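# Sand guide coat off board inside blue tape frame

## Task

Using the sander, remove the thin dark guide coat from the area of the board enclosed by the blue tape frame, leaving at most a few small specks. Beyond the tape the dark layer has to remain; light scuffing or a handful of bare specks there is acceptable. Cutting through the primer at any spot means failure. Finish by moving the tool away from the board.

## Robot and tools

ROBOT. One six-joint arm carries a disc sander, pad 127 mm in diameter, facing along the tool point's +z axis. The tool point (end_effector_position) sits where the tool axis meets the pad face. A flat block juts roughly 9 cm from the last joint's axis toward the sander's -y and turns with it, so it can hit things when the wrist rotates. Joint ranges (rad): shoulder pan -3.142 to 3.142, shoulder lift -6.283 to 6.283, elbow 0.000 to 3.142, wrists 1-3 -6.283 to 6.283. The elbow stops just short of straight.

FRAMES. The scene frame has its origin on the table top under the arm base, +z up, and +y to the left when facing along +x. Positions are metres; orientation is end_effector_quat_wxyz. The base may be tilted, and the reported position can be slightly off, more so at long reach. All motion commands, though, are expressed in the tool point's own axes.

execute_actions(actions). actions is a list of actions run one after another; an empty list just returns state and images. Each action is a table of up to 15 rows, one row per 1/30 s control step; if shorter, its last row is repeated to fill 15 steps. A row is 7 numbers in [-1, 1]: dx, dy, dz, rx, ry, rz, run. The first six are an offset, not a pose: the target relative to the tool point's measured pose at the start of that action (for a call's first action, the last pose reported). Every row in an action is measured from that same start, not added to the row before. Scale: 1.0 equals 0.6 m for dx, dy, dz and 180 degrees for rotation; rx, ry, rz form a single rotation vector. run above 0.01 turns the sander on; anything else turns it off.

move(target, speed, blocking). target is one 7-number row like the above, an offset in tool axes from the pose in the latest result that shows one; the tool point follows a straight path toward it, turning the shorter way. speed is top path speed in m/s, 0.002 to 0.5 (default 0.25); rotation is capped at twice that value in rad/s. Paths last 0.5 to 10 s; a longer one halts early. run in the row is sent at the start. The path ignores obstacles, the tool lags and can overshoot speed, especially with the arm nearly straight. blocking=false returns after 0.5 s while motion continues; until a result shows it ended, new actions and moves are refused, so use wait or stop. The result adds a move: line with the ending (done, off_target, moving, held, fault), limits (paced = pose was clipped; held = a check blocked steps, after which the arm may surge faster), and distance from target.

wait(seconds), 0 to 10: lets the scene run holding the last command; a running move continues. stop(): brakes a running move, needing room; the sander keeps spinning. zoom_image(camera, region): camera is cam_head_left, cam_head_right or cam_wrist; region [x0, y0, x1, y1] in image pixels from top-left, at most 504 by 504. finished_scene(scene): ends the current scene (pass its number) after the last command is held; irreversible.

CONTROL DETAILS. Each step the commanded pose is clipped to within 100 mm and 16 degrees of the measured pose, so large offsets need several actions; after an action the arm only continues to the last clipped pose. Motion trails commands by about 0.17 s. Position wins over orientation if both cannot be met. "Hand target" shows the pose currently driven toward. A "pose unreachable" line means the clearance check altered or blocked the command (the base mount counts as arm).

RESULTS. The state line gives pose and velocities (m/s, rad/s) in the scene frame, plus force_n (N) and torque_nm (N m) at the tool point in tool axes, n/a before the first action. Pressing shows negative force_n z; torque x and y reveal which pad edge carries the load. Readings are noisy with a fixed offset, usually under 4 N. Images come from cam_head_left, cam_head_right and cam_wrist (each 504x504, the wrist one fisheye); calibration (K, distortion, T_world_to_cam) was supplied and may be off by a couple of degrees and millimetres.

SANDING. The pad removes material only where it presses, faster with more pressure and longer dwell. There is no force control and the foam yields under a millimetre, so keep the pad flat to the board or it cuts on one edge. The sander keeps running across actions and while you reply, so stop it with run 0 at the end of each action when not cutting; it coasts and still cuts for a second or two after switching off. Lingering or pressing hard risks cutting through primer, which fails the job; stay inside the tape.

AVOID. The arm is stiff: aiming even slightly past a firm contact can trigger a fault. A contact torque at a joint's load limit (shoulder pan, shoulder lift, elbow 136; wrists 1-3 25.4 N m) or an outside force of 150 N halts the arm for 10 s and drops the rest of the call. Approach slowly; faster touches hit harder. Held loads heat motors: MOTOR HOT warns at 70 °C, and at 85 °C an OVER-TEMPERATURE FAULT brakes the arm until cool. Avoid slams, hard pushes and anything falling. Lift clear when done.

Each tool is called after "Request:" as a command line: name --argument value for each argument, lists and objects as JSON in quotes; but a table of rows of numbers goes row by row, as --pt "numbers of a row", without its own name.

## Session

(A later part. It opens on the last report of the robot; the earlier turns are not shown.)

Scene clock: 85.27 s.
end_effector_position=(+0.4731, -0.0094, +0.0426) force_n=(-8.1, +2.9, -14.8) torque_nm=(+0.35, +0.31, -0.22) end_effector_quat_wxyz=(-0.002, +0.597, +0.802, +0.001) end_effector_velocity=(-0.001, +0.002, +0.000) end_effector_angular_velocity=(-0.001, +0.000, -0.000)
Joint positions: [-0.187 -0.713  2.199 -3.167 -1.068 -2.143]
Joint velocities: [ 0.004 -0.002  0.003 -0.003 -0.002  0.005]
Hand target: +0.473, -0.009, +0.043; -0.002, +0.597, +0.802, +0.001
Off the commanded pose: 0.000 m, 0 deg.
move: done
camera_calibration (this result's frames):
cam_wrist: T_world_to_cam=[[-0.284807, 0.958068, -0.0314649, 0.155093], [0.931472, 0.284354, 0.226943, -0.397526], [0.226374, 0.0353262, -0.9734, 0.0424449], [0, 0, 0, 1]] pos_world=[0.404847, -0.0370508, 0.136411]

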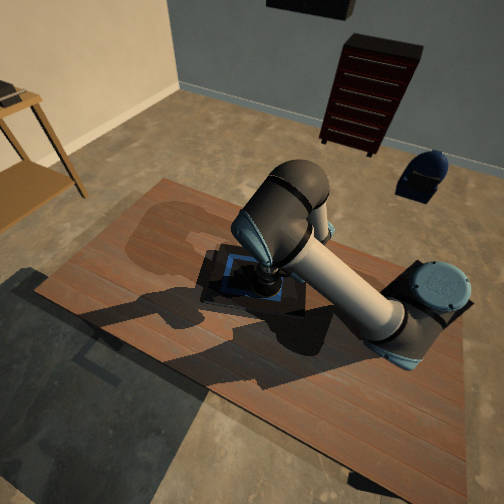

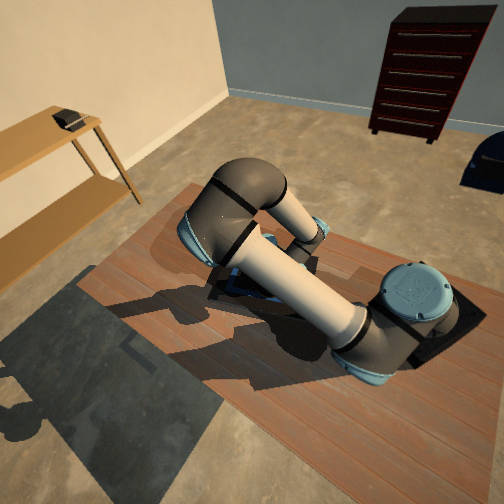

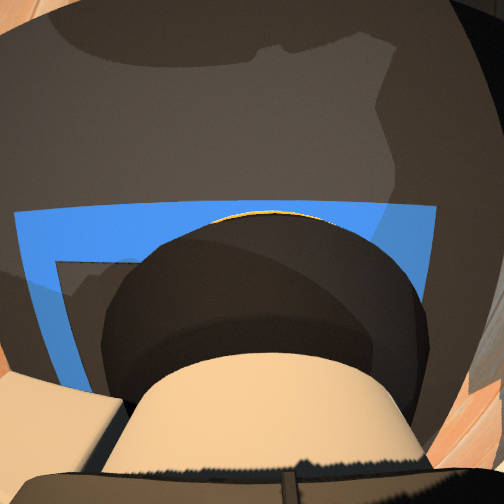

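Request:
move --target '[0,0.188,0,0,0,0,0]' --speed 0.12

Request:
move --target '[-0.1,0,0,0,0,0,0]' --speed 0.1

Scene clock: 90.60 s.
end_effector_position=(+0.5809, +0.0229, +0.0426) force_n=(-1.0, -9.6, -22.1) torque_nm=(+0.06, +0.44, -0.21) end_effector_quat_wxyz=(-0.002, +0.597, +0.802, +0.001) end_effector_velocity=(+0.002, +0.000, -0.000) end_effector_angular_velocity=(+0.000, +0.001, -0.000)
Joint positions: [-0.09  -0.736  1.924 -2.92  -1.081 -2.034]
Joint velocities: [ 0.002  0.001 -0.007  0.007 -0.     0.001]
Hand target: +0.581, +0.023, +0.043; -0.002, +0.597, +0.802, +0.001
Off the commanded pose: 0.000 m, 0 deg.
move: done
camera_calibration (this result's frames):
cam_wrist: T_world_to_cam=[[-0.284826, 0.958058, -0.0316034, 0.154896], [0.931481, 0.284407, 0.226838, -0.507058], [0.226313, 0.0351715, -0.97342, 0.0169317], [0, 0, 0, 1]] pos_world=[0.512601, -0.00478351, 0.136397]

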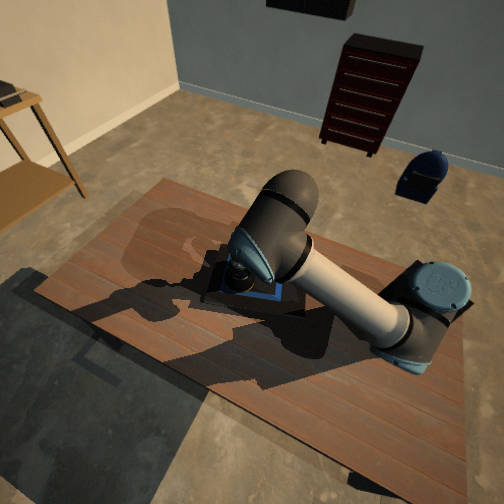

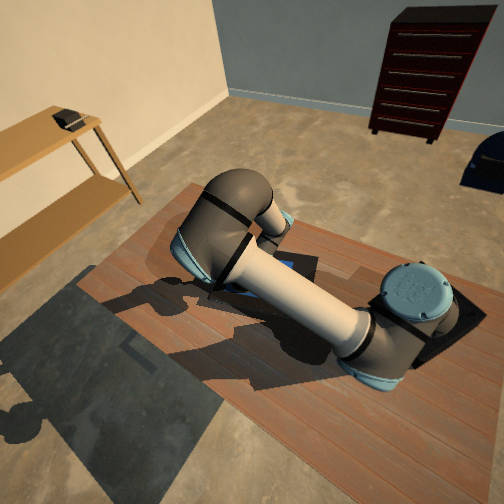

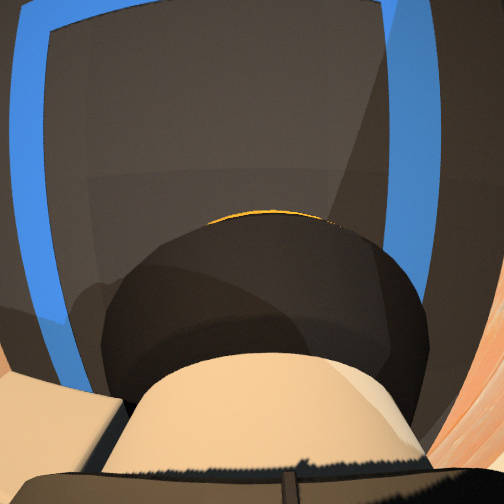

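Scene clock: 91.73 s.
end_effector_position=(+0.5981, -0.0343, +0.0425) force_n=(+7.3, +1.7, -21.7) torque_nm=(+0.31, +0.47, -0.14) end_effector_quat_wxyz=(-0.001, +0.597, +0.802, +0.001) end_effector_velocity=(+0.001, -0.002, -0.001) end_effector_angular_velocity=(-0.001, +0.001, +0.001)
Joint positions: [-0.17  -0.679  1.852 -2.862 -1.069 -2.125]
Joint velocities: [-0.001  0.003 -0.004  0.003 -0.001 -0.003]
Hand target: +0.598, -0.035, +0.042; -0.001, +0.597, +0.802, +0.001
Off the commanded pose: 0.000 m, 0 deg.
move: done
camera_calibration (this result's frames):
cam_wrist: T_world_to_cam=[[-0.284807, 0.958065, -0.0315776, 0.214542], [0.931427, 0.284373, 0.227102, -0.506785], [0.226558, 0.0352679, -0.973359, 0.014847], [0, 0, 0, 1]] pos_world=[0.529772, -0.0619524, 0.136318]

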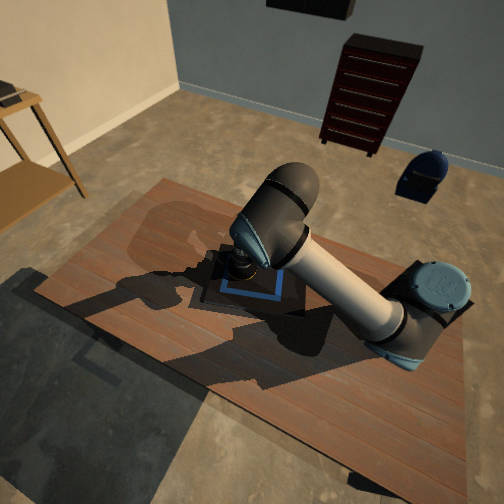

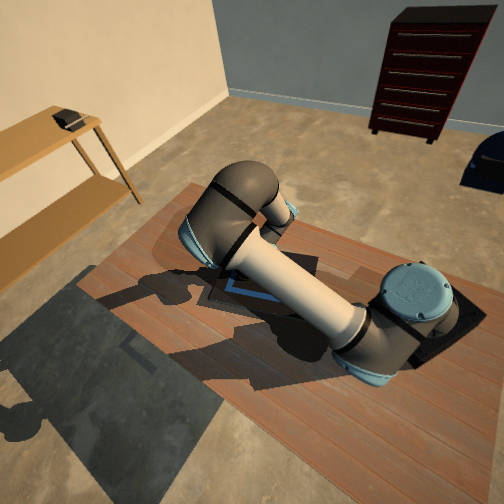

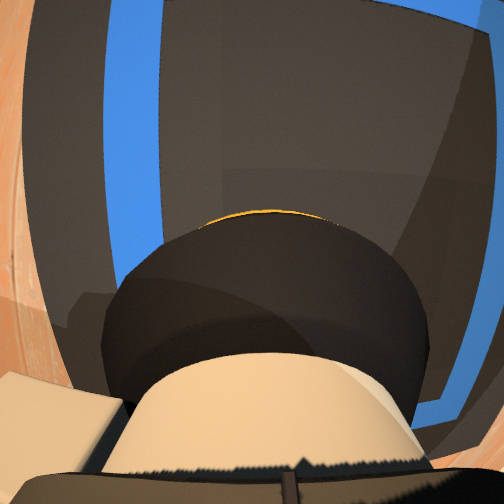

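Request:
zoom_image --camera "cam_wrist" --region '[400, 360, 500, 460]'

Request:
zoom_image --camera "cam_head_left" --region '[200, 240, 300, 320]'

Region (400, 360, 500, 460) of cam_wrist's 504x504 image, scaled by 5.040, with more detail than that image has.

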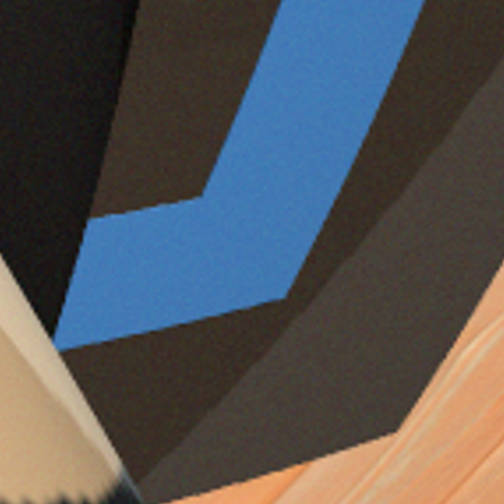

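Region (200, 240, 300, 320) of cam_head_left's 504x504 image, scaled by 5.040, with more detail than that image has; it fills the top 403 rows of this view, and the rest is white.

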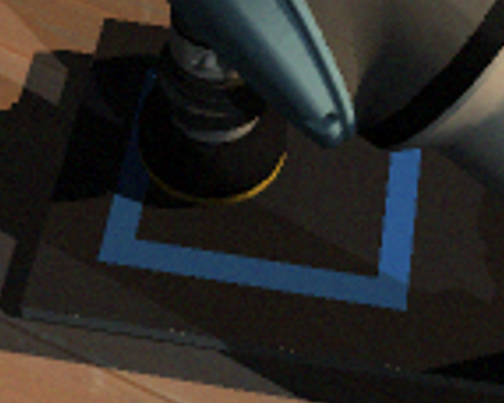

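Request:
move --target '[0.1017,0.005,0.0003,0,0,0,1]' --speed 0.05

Request:
move --target '[0,-0.193,0.0002,0,0,0,1]' --speed 0.05

Request:
execute_actions --actions '[[[0,0,-0.003,0,0,0,0]]]'

Scene clock: 104.10 s.
end_effector_position=(+0.5834, +0.0247, +0.0424) force_n=(-4.8, +1.6, -22.7) torque_nm=(+0.22, +0.70, -0.31) end_effector_quat_wxyz=(-0.002, +0.597, +0.802, +0.001) end_effector_velocity=(-0.001, +0.002, -0.000) end_effector_angular_velocity=(+0.000, +0.001, -0.001)
Joint positions: [-0.086 -0.736  1.917 -2.915 -1.081 -2.03 ]
Joint velocities: [ 0.004 -0.002  0.002 -0.001 -0.001  0.005]
Hand target: +0.583, +0.025, +0.042; -0.001, +0.597, +0.802, +0.001
Off the commanded pose: 0.000 m, 0 deg.
move: done
camera_calibration (this result's frames):
cam_wrist: T_world_to_cam=[[-0.284839, 0.958054, -0.031625, 0.153859], [0.931466, 0.284423, 0.22688, -0.509926], [0.226358, 0.0351665, -0.973409, 0.0161109], [0, 0, 0, 1]] pos_world=[0.515157, -0.00293745, 0.13624]

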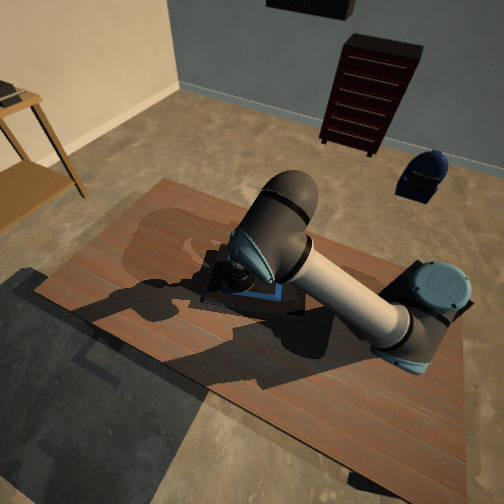

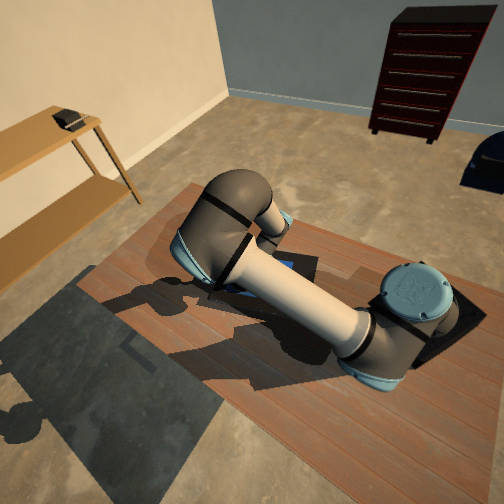

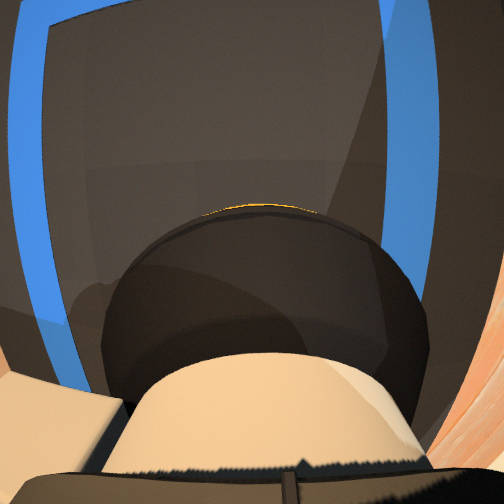

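Scene clock: 106.87 s.
end_effector_position=(+0.4728, -0.0084, +0.0424) force_n=(-1.8, +2.2, -22.3) torque_nm=(+0.19, -0.05, -0.15) end_effector_quat_wxyz=(-0.001, +0.597, +0.802, +0.001) end_effector_velocity=(-0.002, -0.000, +0.000) end_effector_angular_velocity=(+0.001, -0.002, +0.002)
Joint positions: [-0.185 -0.713  2.2   -3.169 -1.068 -2.141]
Joint velocities: [-0.002  0.002  0.005 -0.007  0.002 -0.004]
Hand target: +0.473, -0.008, +0.042; -0.001, +0.597, +0.802, +0.001
Off the commanded pose: 0.000 m, 0 deg.
move: done
camera_calibration (this result's frames):
cam_wrist: T_world_to_cam=[[-0.2848, 0.958069, -0.0315148, 0.154022], [0.931445, 0.284354, 0.227052, -0.397461], [0.226493, 0.0353101, -0.973373, 0.0421964], [0, 0, 0, 1]] pos_world=[0.404522, -0.0360344, 0.136171]

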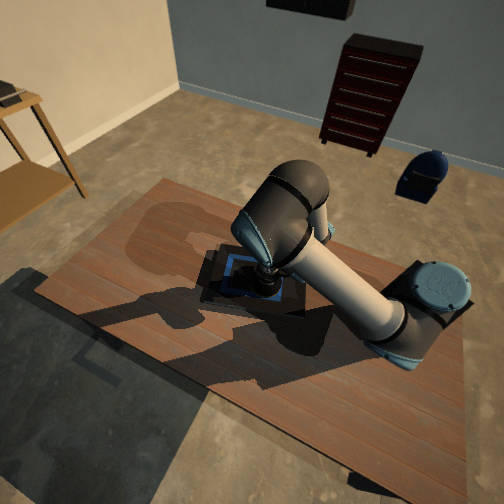

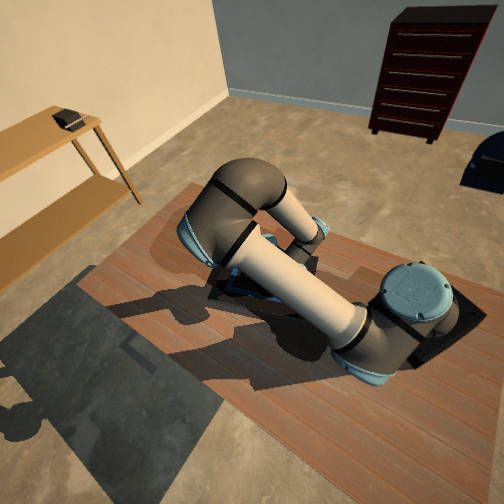

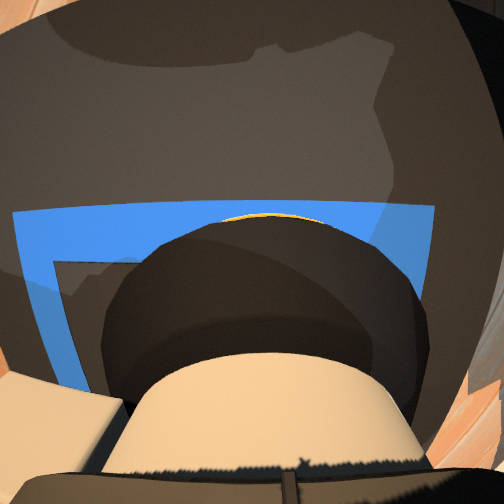

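Scene clock: 107.37 s.
end_effector_position=(+0.4728, -0.0084, +0.0441) force_n=(-0.6, +2.1, +0.9) torque_nm=(+0.23, +0.06, -0.08) end_effector_quat_wxyz=(-0.002, +0.597, +0.802, +0.001) end_effector_velocity=(+0.000, +0.001, +0.000) end_effector_angular_velocity=(+0.000, -0.001, +0.001)
Joint positions: [-0.186 -0.718  2.202 -3.165 -1.068 -2.143]
Joint velocities: [ 0.001 -0.001  0.     0.     0.    -0.   ]
Hand target: +0.473, -0.008, +0.044; -0.001, +0.597, +0.802, +0.001
Off the commanded pose: 0.000 m, 0 deg.
camera_calibration (this result's frames):
cam_wrist: T_world_to_cam=[[-0.284784, 0.958074, -0.031491, 0.154066], [0.931457, 0.284334, 0.22703, -0.397843], [0.226466, 0.0353222, -0.973378, 0.0439077], [0, 0, 0, 1]] pos_world=[0.404505, -0.0360372, 0.137913]

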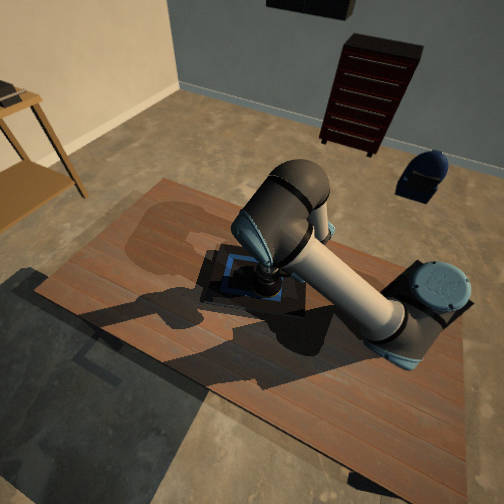

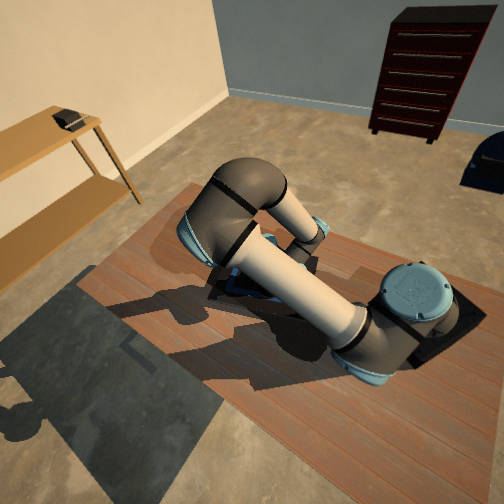

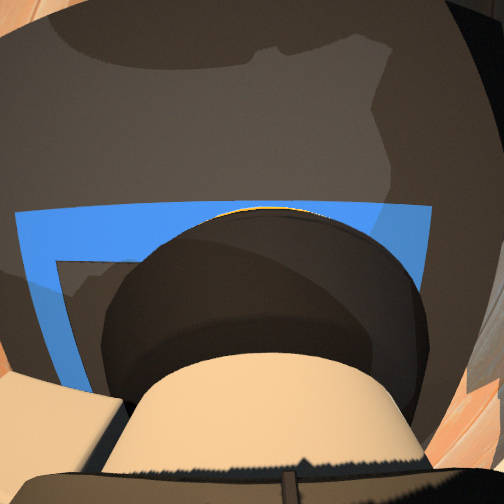

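Request:
zoom_image --camera "cam_head_left" --region '[200, 240, 300, 320]'

Request:
zoom_image --camera "cam_wrist" --region '[0, 150, 504, 450]'

Region (200, 240, 300, 320) of cam_head_left's 504x504 image, scaled by 5.040, with more detail than that image has; it fills the top 403 rows of this view, and the rest is white.

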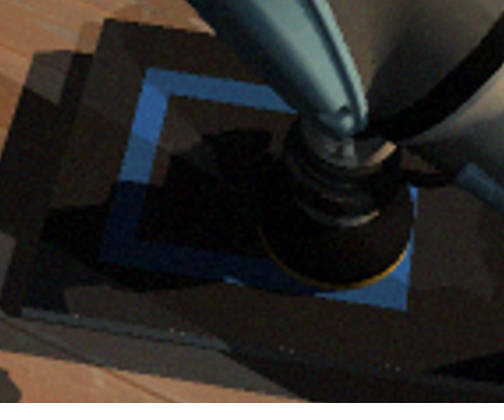

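Region (0, 150, 504, 450) of cam_wrist's 504x504 image, scaled by 1.000; it fills the top 300 rows of this view, and the rest is white.

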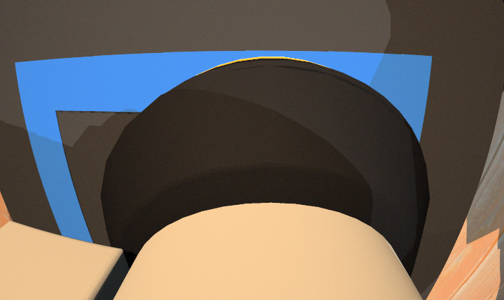

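Request:
move --target '[0.0083,0,0.0037,0,0,0,1]' --speed 0.01

Request:
wait --seconds 3

Request:
move --target '[0,0.195,-0.0002,0,0,0,1]' --speed 0.04

Scene clock: 116.93 s.
end_effector_position=(+0.4715, -0.0039, +0.0421) force_n=(-0.3, +1.1, -40.4) torque_nm=(+0.70, +0.23, -0.47) end_effector_quat_wxyz=(-0.001, +0.597, +0.802, +0.001) end_effector_velocity=(-0.001, +0.002, -0.001) end_effector_angular_velocity=(-0.001, +0.000, +0.000)
Joint positions: [-0.177 -0.716  2.205 -3.175 -1.069 -2.132]
Joint velocities: [ 0.004  0.001  0.001 -0.005 -0.002  0.005]
Hand target: +0.471, -0.004, +0.042; -0.002, +0.597, +0.802, +0.001
Off the commanded pose: 0.000 m, 0 deg.
move: done
camera_calibration (this result's frames):
cam_wrist: T_world_to_cam=[[-0.284857, 0.958048, -0.0316335, 0.149378], [0.931393, 0.284432, 0.227168, -0.397455], [0.226635, 0.035247, -0.973342, 0.0419891], [0, 0, 0, 1]] pos_world=[0.403222, -0.0315419, 0.135884]

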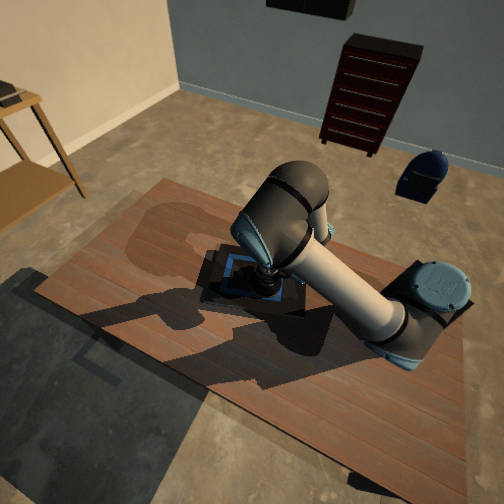

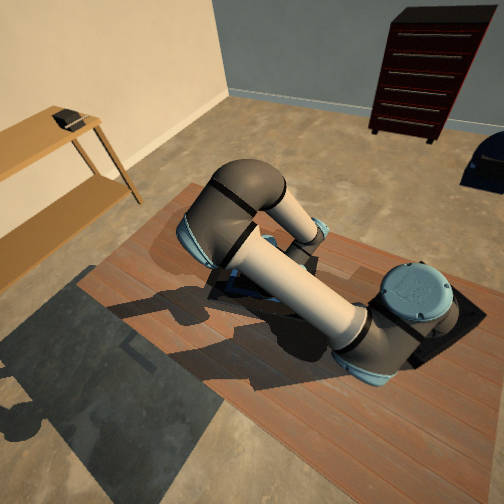

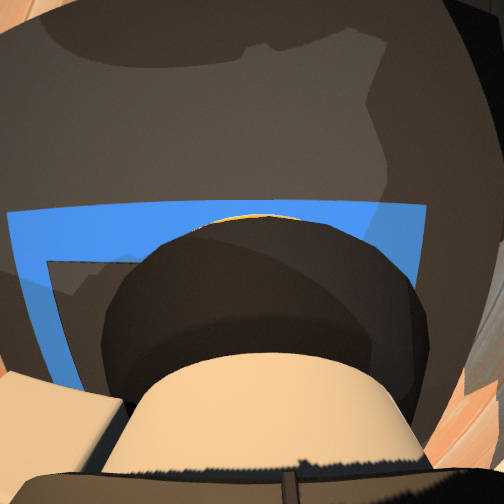

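Scene clock: 119.93 s.
end_effector_position=(+0.4714, -0.0036, +0.0419) force_n=(+0.4, +3.8, -46.7) torque_nm=(+0.83, -0.20, -0.40) end_effector_quat_wxyz=(-0.002, +0.597, +0.802, +0.001) end_effector_velocity=(+0.000, -0.000, +0.000) end_effector_angular_velocity=(+0.000, -0.000, -0.001)
Joint positions: [-0.176 -0.716  2.205 -3.175 -1.069 -2.131]
Joint velocities: [-0.001  0.    -0.     0.     0.001 -0.   ]
Hand target: +0.471, -0.004, +0.042; -0.002, +0.597, +0.802, +0.001
Off the commanded pose: 0.000 m, 0 deg.
wait: 3.00 s; no rest ("run" is on)
camera_calibration (this result's frames):
cam_wrist: T_world_to_cam=[[-0.28479, 0.958073, -0.0314854, 0.14902], [0.93146, 0.284339, 0.22701, -0.39736], [0.226445, 0.0353228, -0.973383, 0.0419234], [0, 0, 0, 1]] pos_world=[0.403071, -0.0312675, 0.135704]

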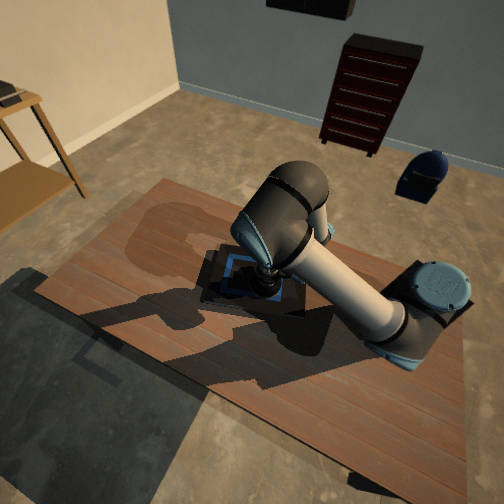

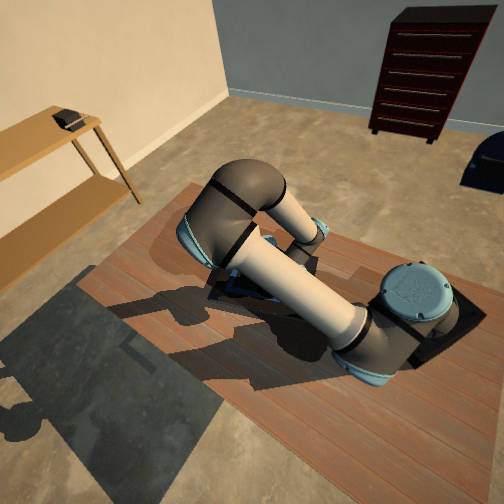

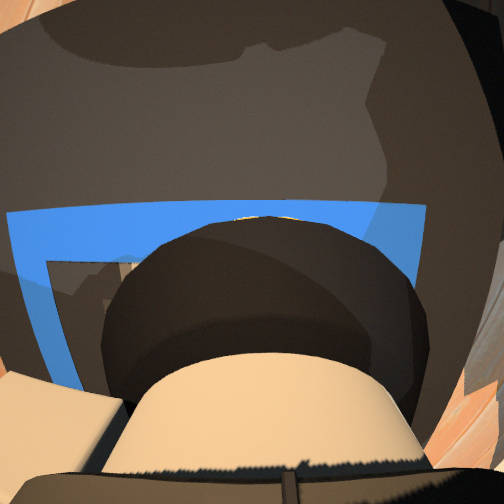

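Scene clock: 123.27 s.
end_effector_position=(+0.5831, +0.0298, +0.0420) force_n=(-0.3, +4.8, -37.4) torque_nm=(+0.00, -0.12, -0.19) end_effector_quat_wxyz=(-0.002, +0.597, +0.802, +0.001) end_effector_velocity=(+0.002, +0.001, -0.000) end_effector_angular_velocity=(+0.001, -0.000, +0.002)
Joint positions: [-0.078 -0.739  1.918 -2.917 -1.083 -2.021]
Joint velocities: [ 0.003  0.001 -0.007  0.004  0.     0.002]
Hand target: +0.583, +0.030, +0.042; -0.002, +0.597, +0.802, +0.001
Off the commanded pose: 0.000 m, 0 deg.
move: done
camera_calibration (this result's frames):
cam_wrist: T_world_to_cam=[[-0.28483, 0.958057, -0.0316164, 0.148847], [0.931477, 0.284414, 0.226847, -0.510991], [0.226325, 0.035163, -0.973417, 0.0155736], [0, 0, 0, 1]] pos_world=[0.514847, 0.00218095, 0.135782]

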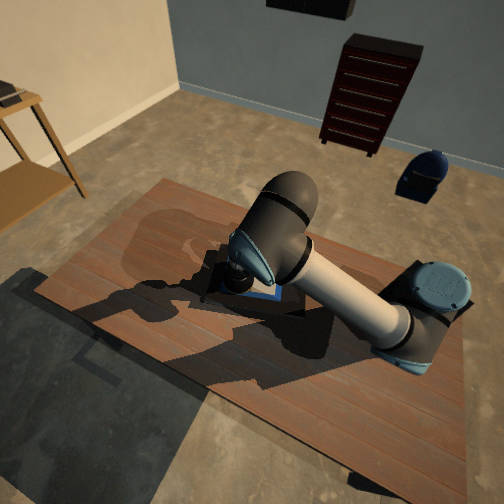

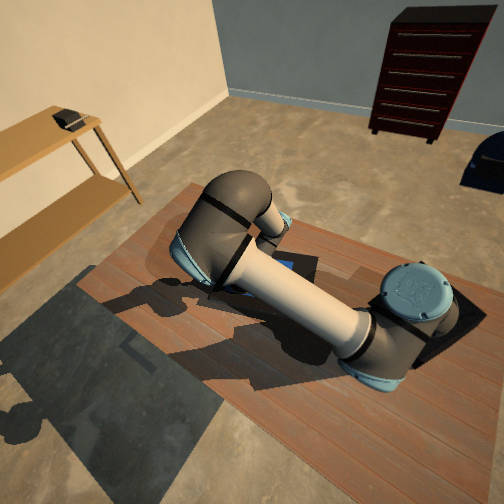

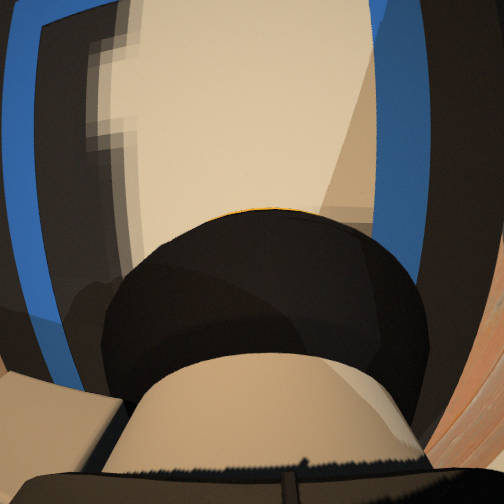

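Request:
wait --seconds 1.5

Request:
execute_actions --actions '[[[0,0,-0.003,0,0,0,0]]]'

Scene clock: 126.40 s.
end_effector_position=(+0.5834, +0.0299, +0.0419) force_n=(-5.5, +1.7, -43.9) torque_nm=(+0.55, +0.95, -0.34) end_effector_quat_wxyz=(-0.002, +0.597, +0.802, +0.001) end_effector_velocity=(+0.000, +0.001, -0.000) end_effector_angular_velocity=(+0.001, +0.000, +0.000)
Joint positions: [-0.078 -0.739  1.917 -2.917 -1.083 -2.021]
Joint velocities: [ 0.     0.    -0.     0.     0.001 -0.   ]
Hand target: +0.583, +0.030, +0.042; -0.002, +0.597, +0.802, +0.001
Off the commanded pose: 0.000 m, 0 deg.
wait: 1.50 s; no rest ("run" is on)
camera_calibration (this result's frames):
cam_wrist: T_world_to_cam=[[-0.284816, 0.958063, -0.031549, 0.14883], [0.931498, 0.284387, 0.226792, -0.511262], [0.226253, 0.0352062, -0.973432, 0.0155264], [0, 0, 0, 1]] pos_world=[0.515116, 0.00226154, 0.135759]

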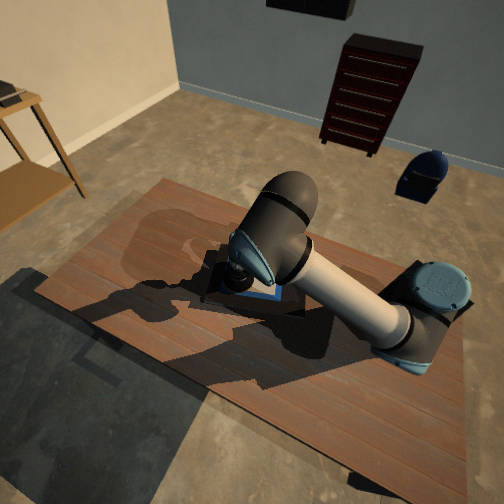

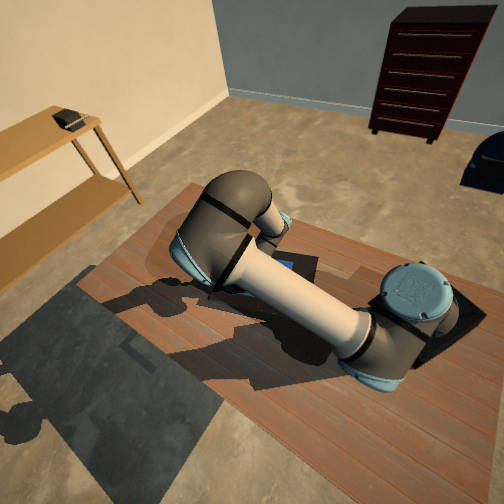

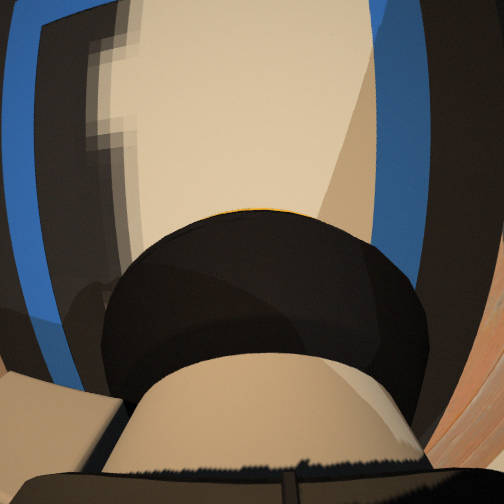

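Scene clock: 126.90 s.
end_effector_position=(+0.5834, +0.0299, +0.0437) force_n=(+0.4, +2.0, -2.1) torque_nm=(+0.32, +0.02, -0.13) end_effector_quat_wxyz=(-0.002, +0.597, +0.802, +0.001) end_effector_velocity=(+0.001, -0.000, +0.001) end_effector_angular_velocity=(-0.002, -0.002, -0.000)
Joint positions: [-0.079 -0.743  1.919 -2.914 -1.083 -2.023]
Joint velocities: [-0.001 -0.002 -0.    -0.    -0.001  0.   ]
Hand target: +0.583, +0.030, +0.044; -0.002, +0.597, +0.802, +0.001
Off the commanded pose: 0.000 m, 0 deg.
camera_calibration (this result's frames):
cam_wrist: T_world_to_cam=[[-0.284807, 0.958067, -0.0315122, 0.148869], [0.931516, 0.284372, 0.226738, -0.511634], [0.226191, 0.0352225, -0.973446, 0.0172415], [0, 0, 0, 1]] pos_world=[0.515094, 0.00226061, 0.137482]

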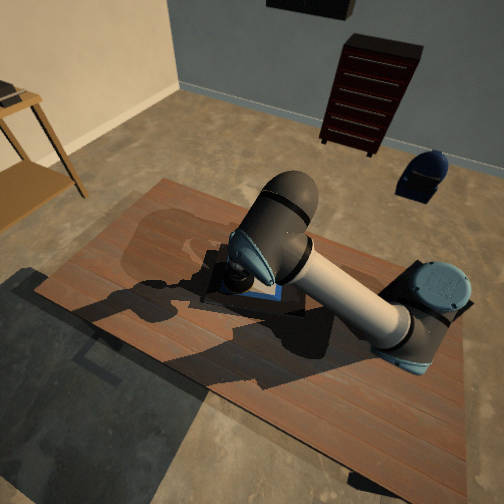

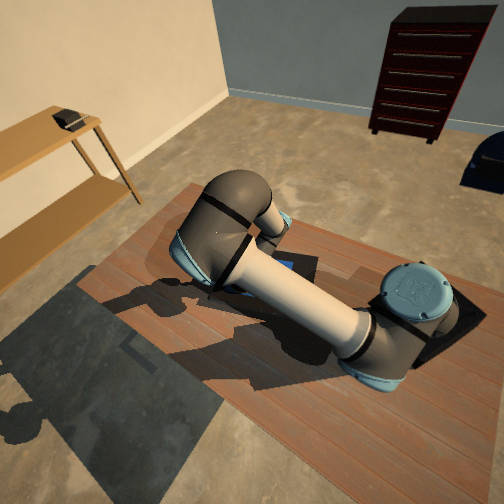

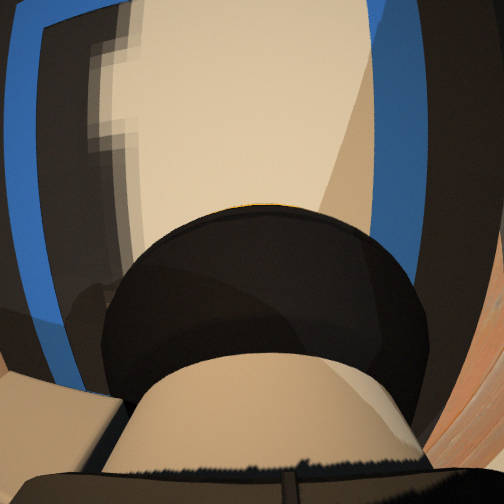

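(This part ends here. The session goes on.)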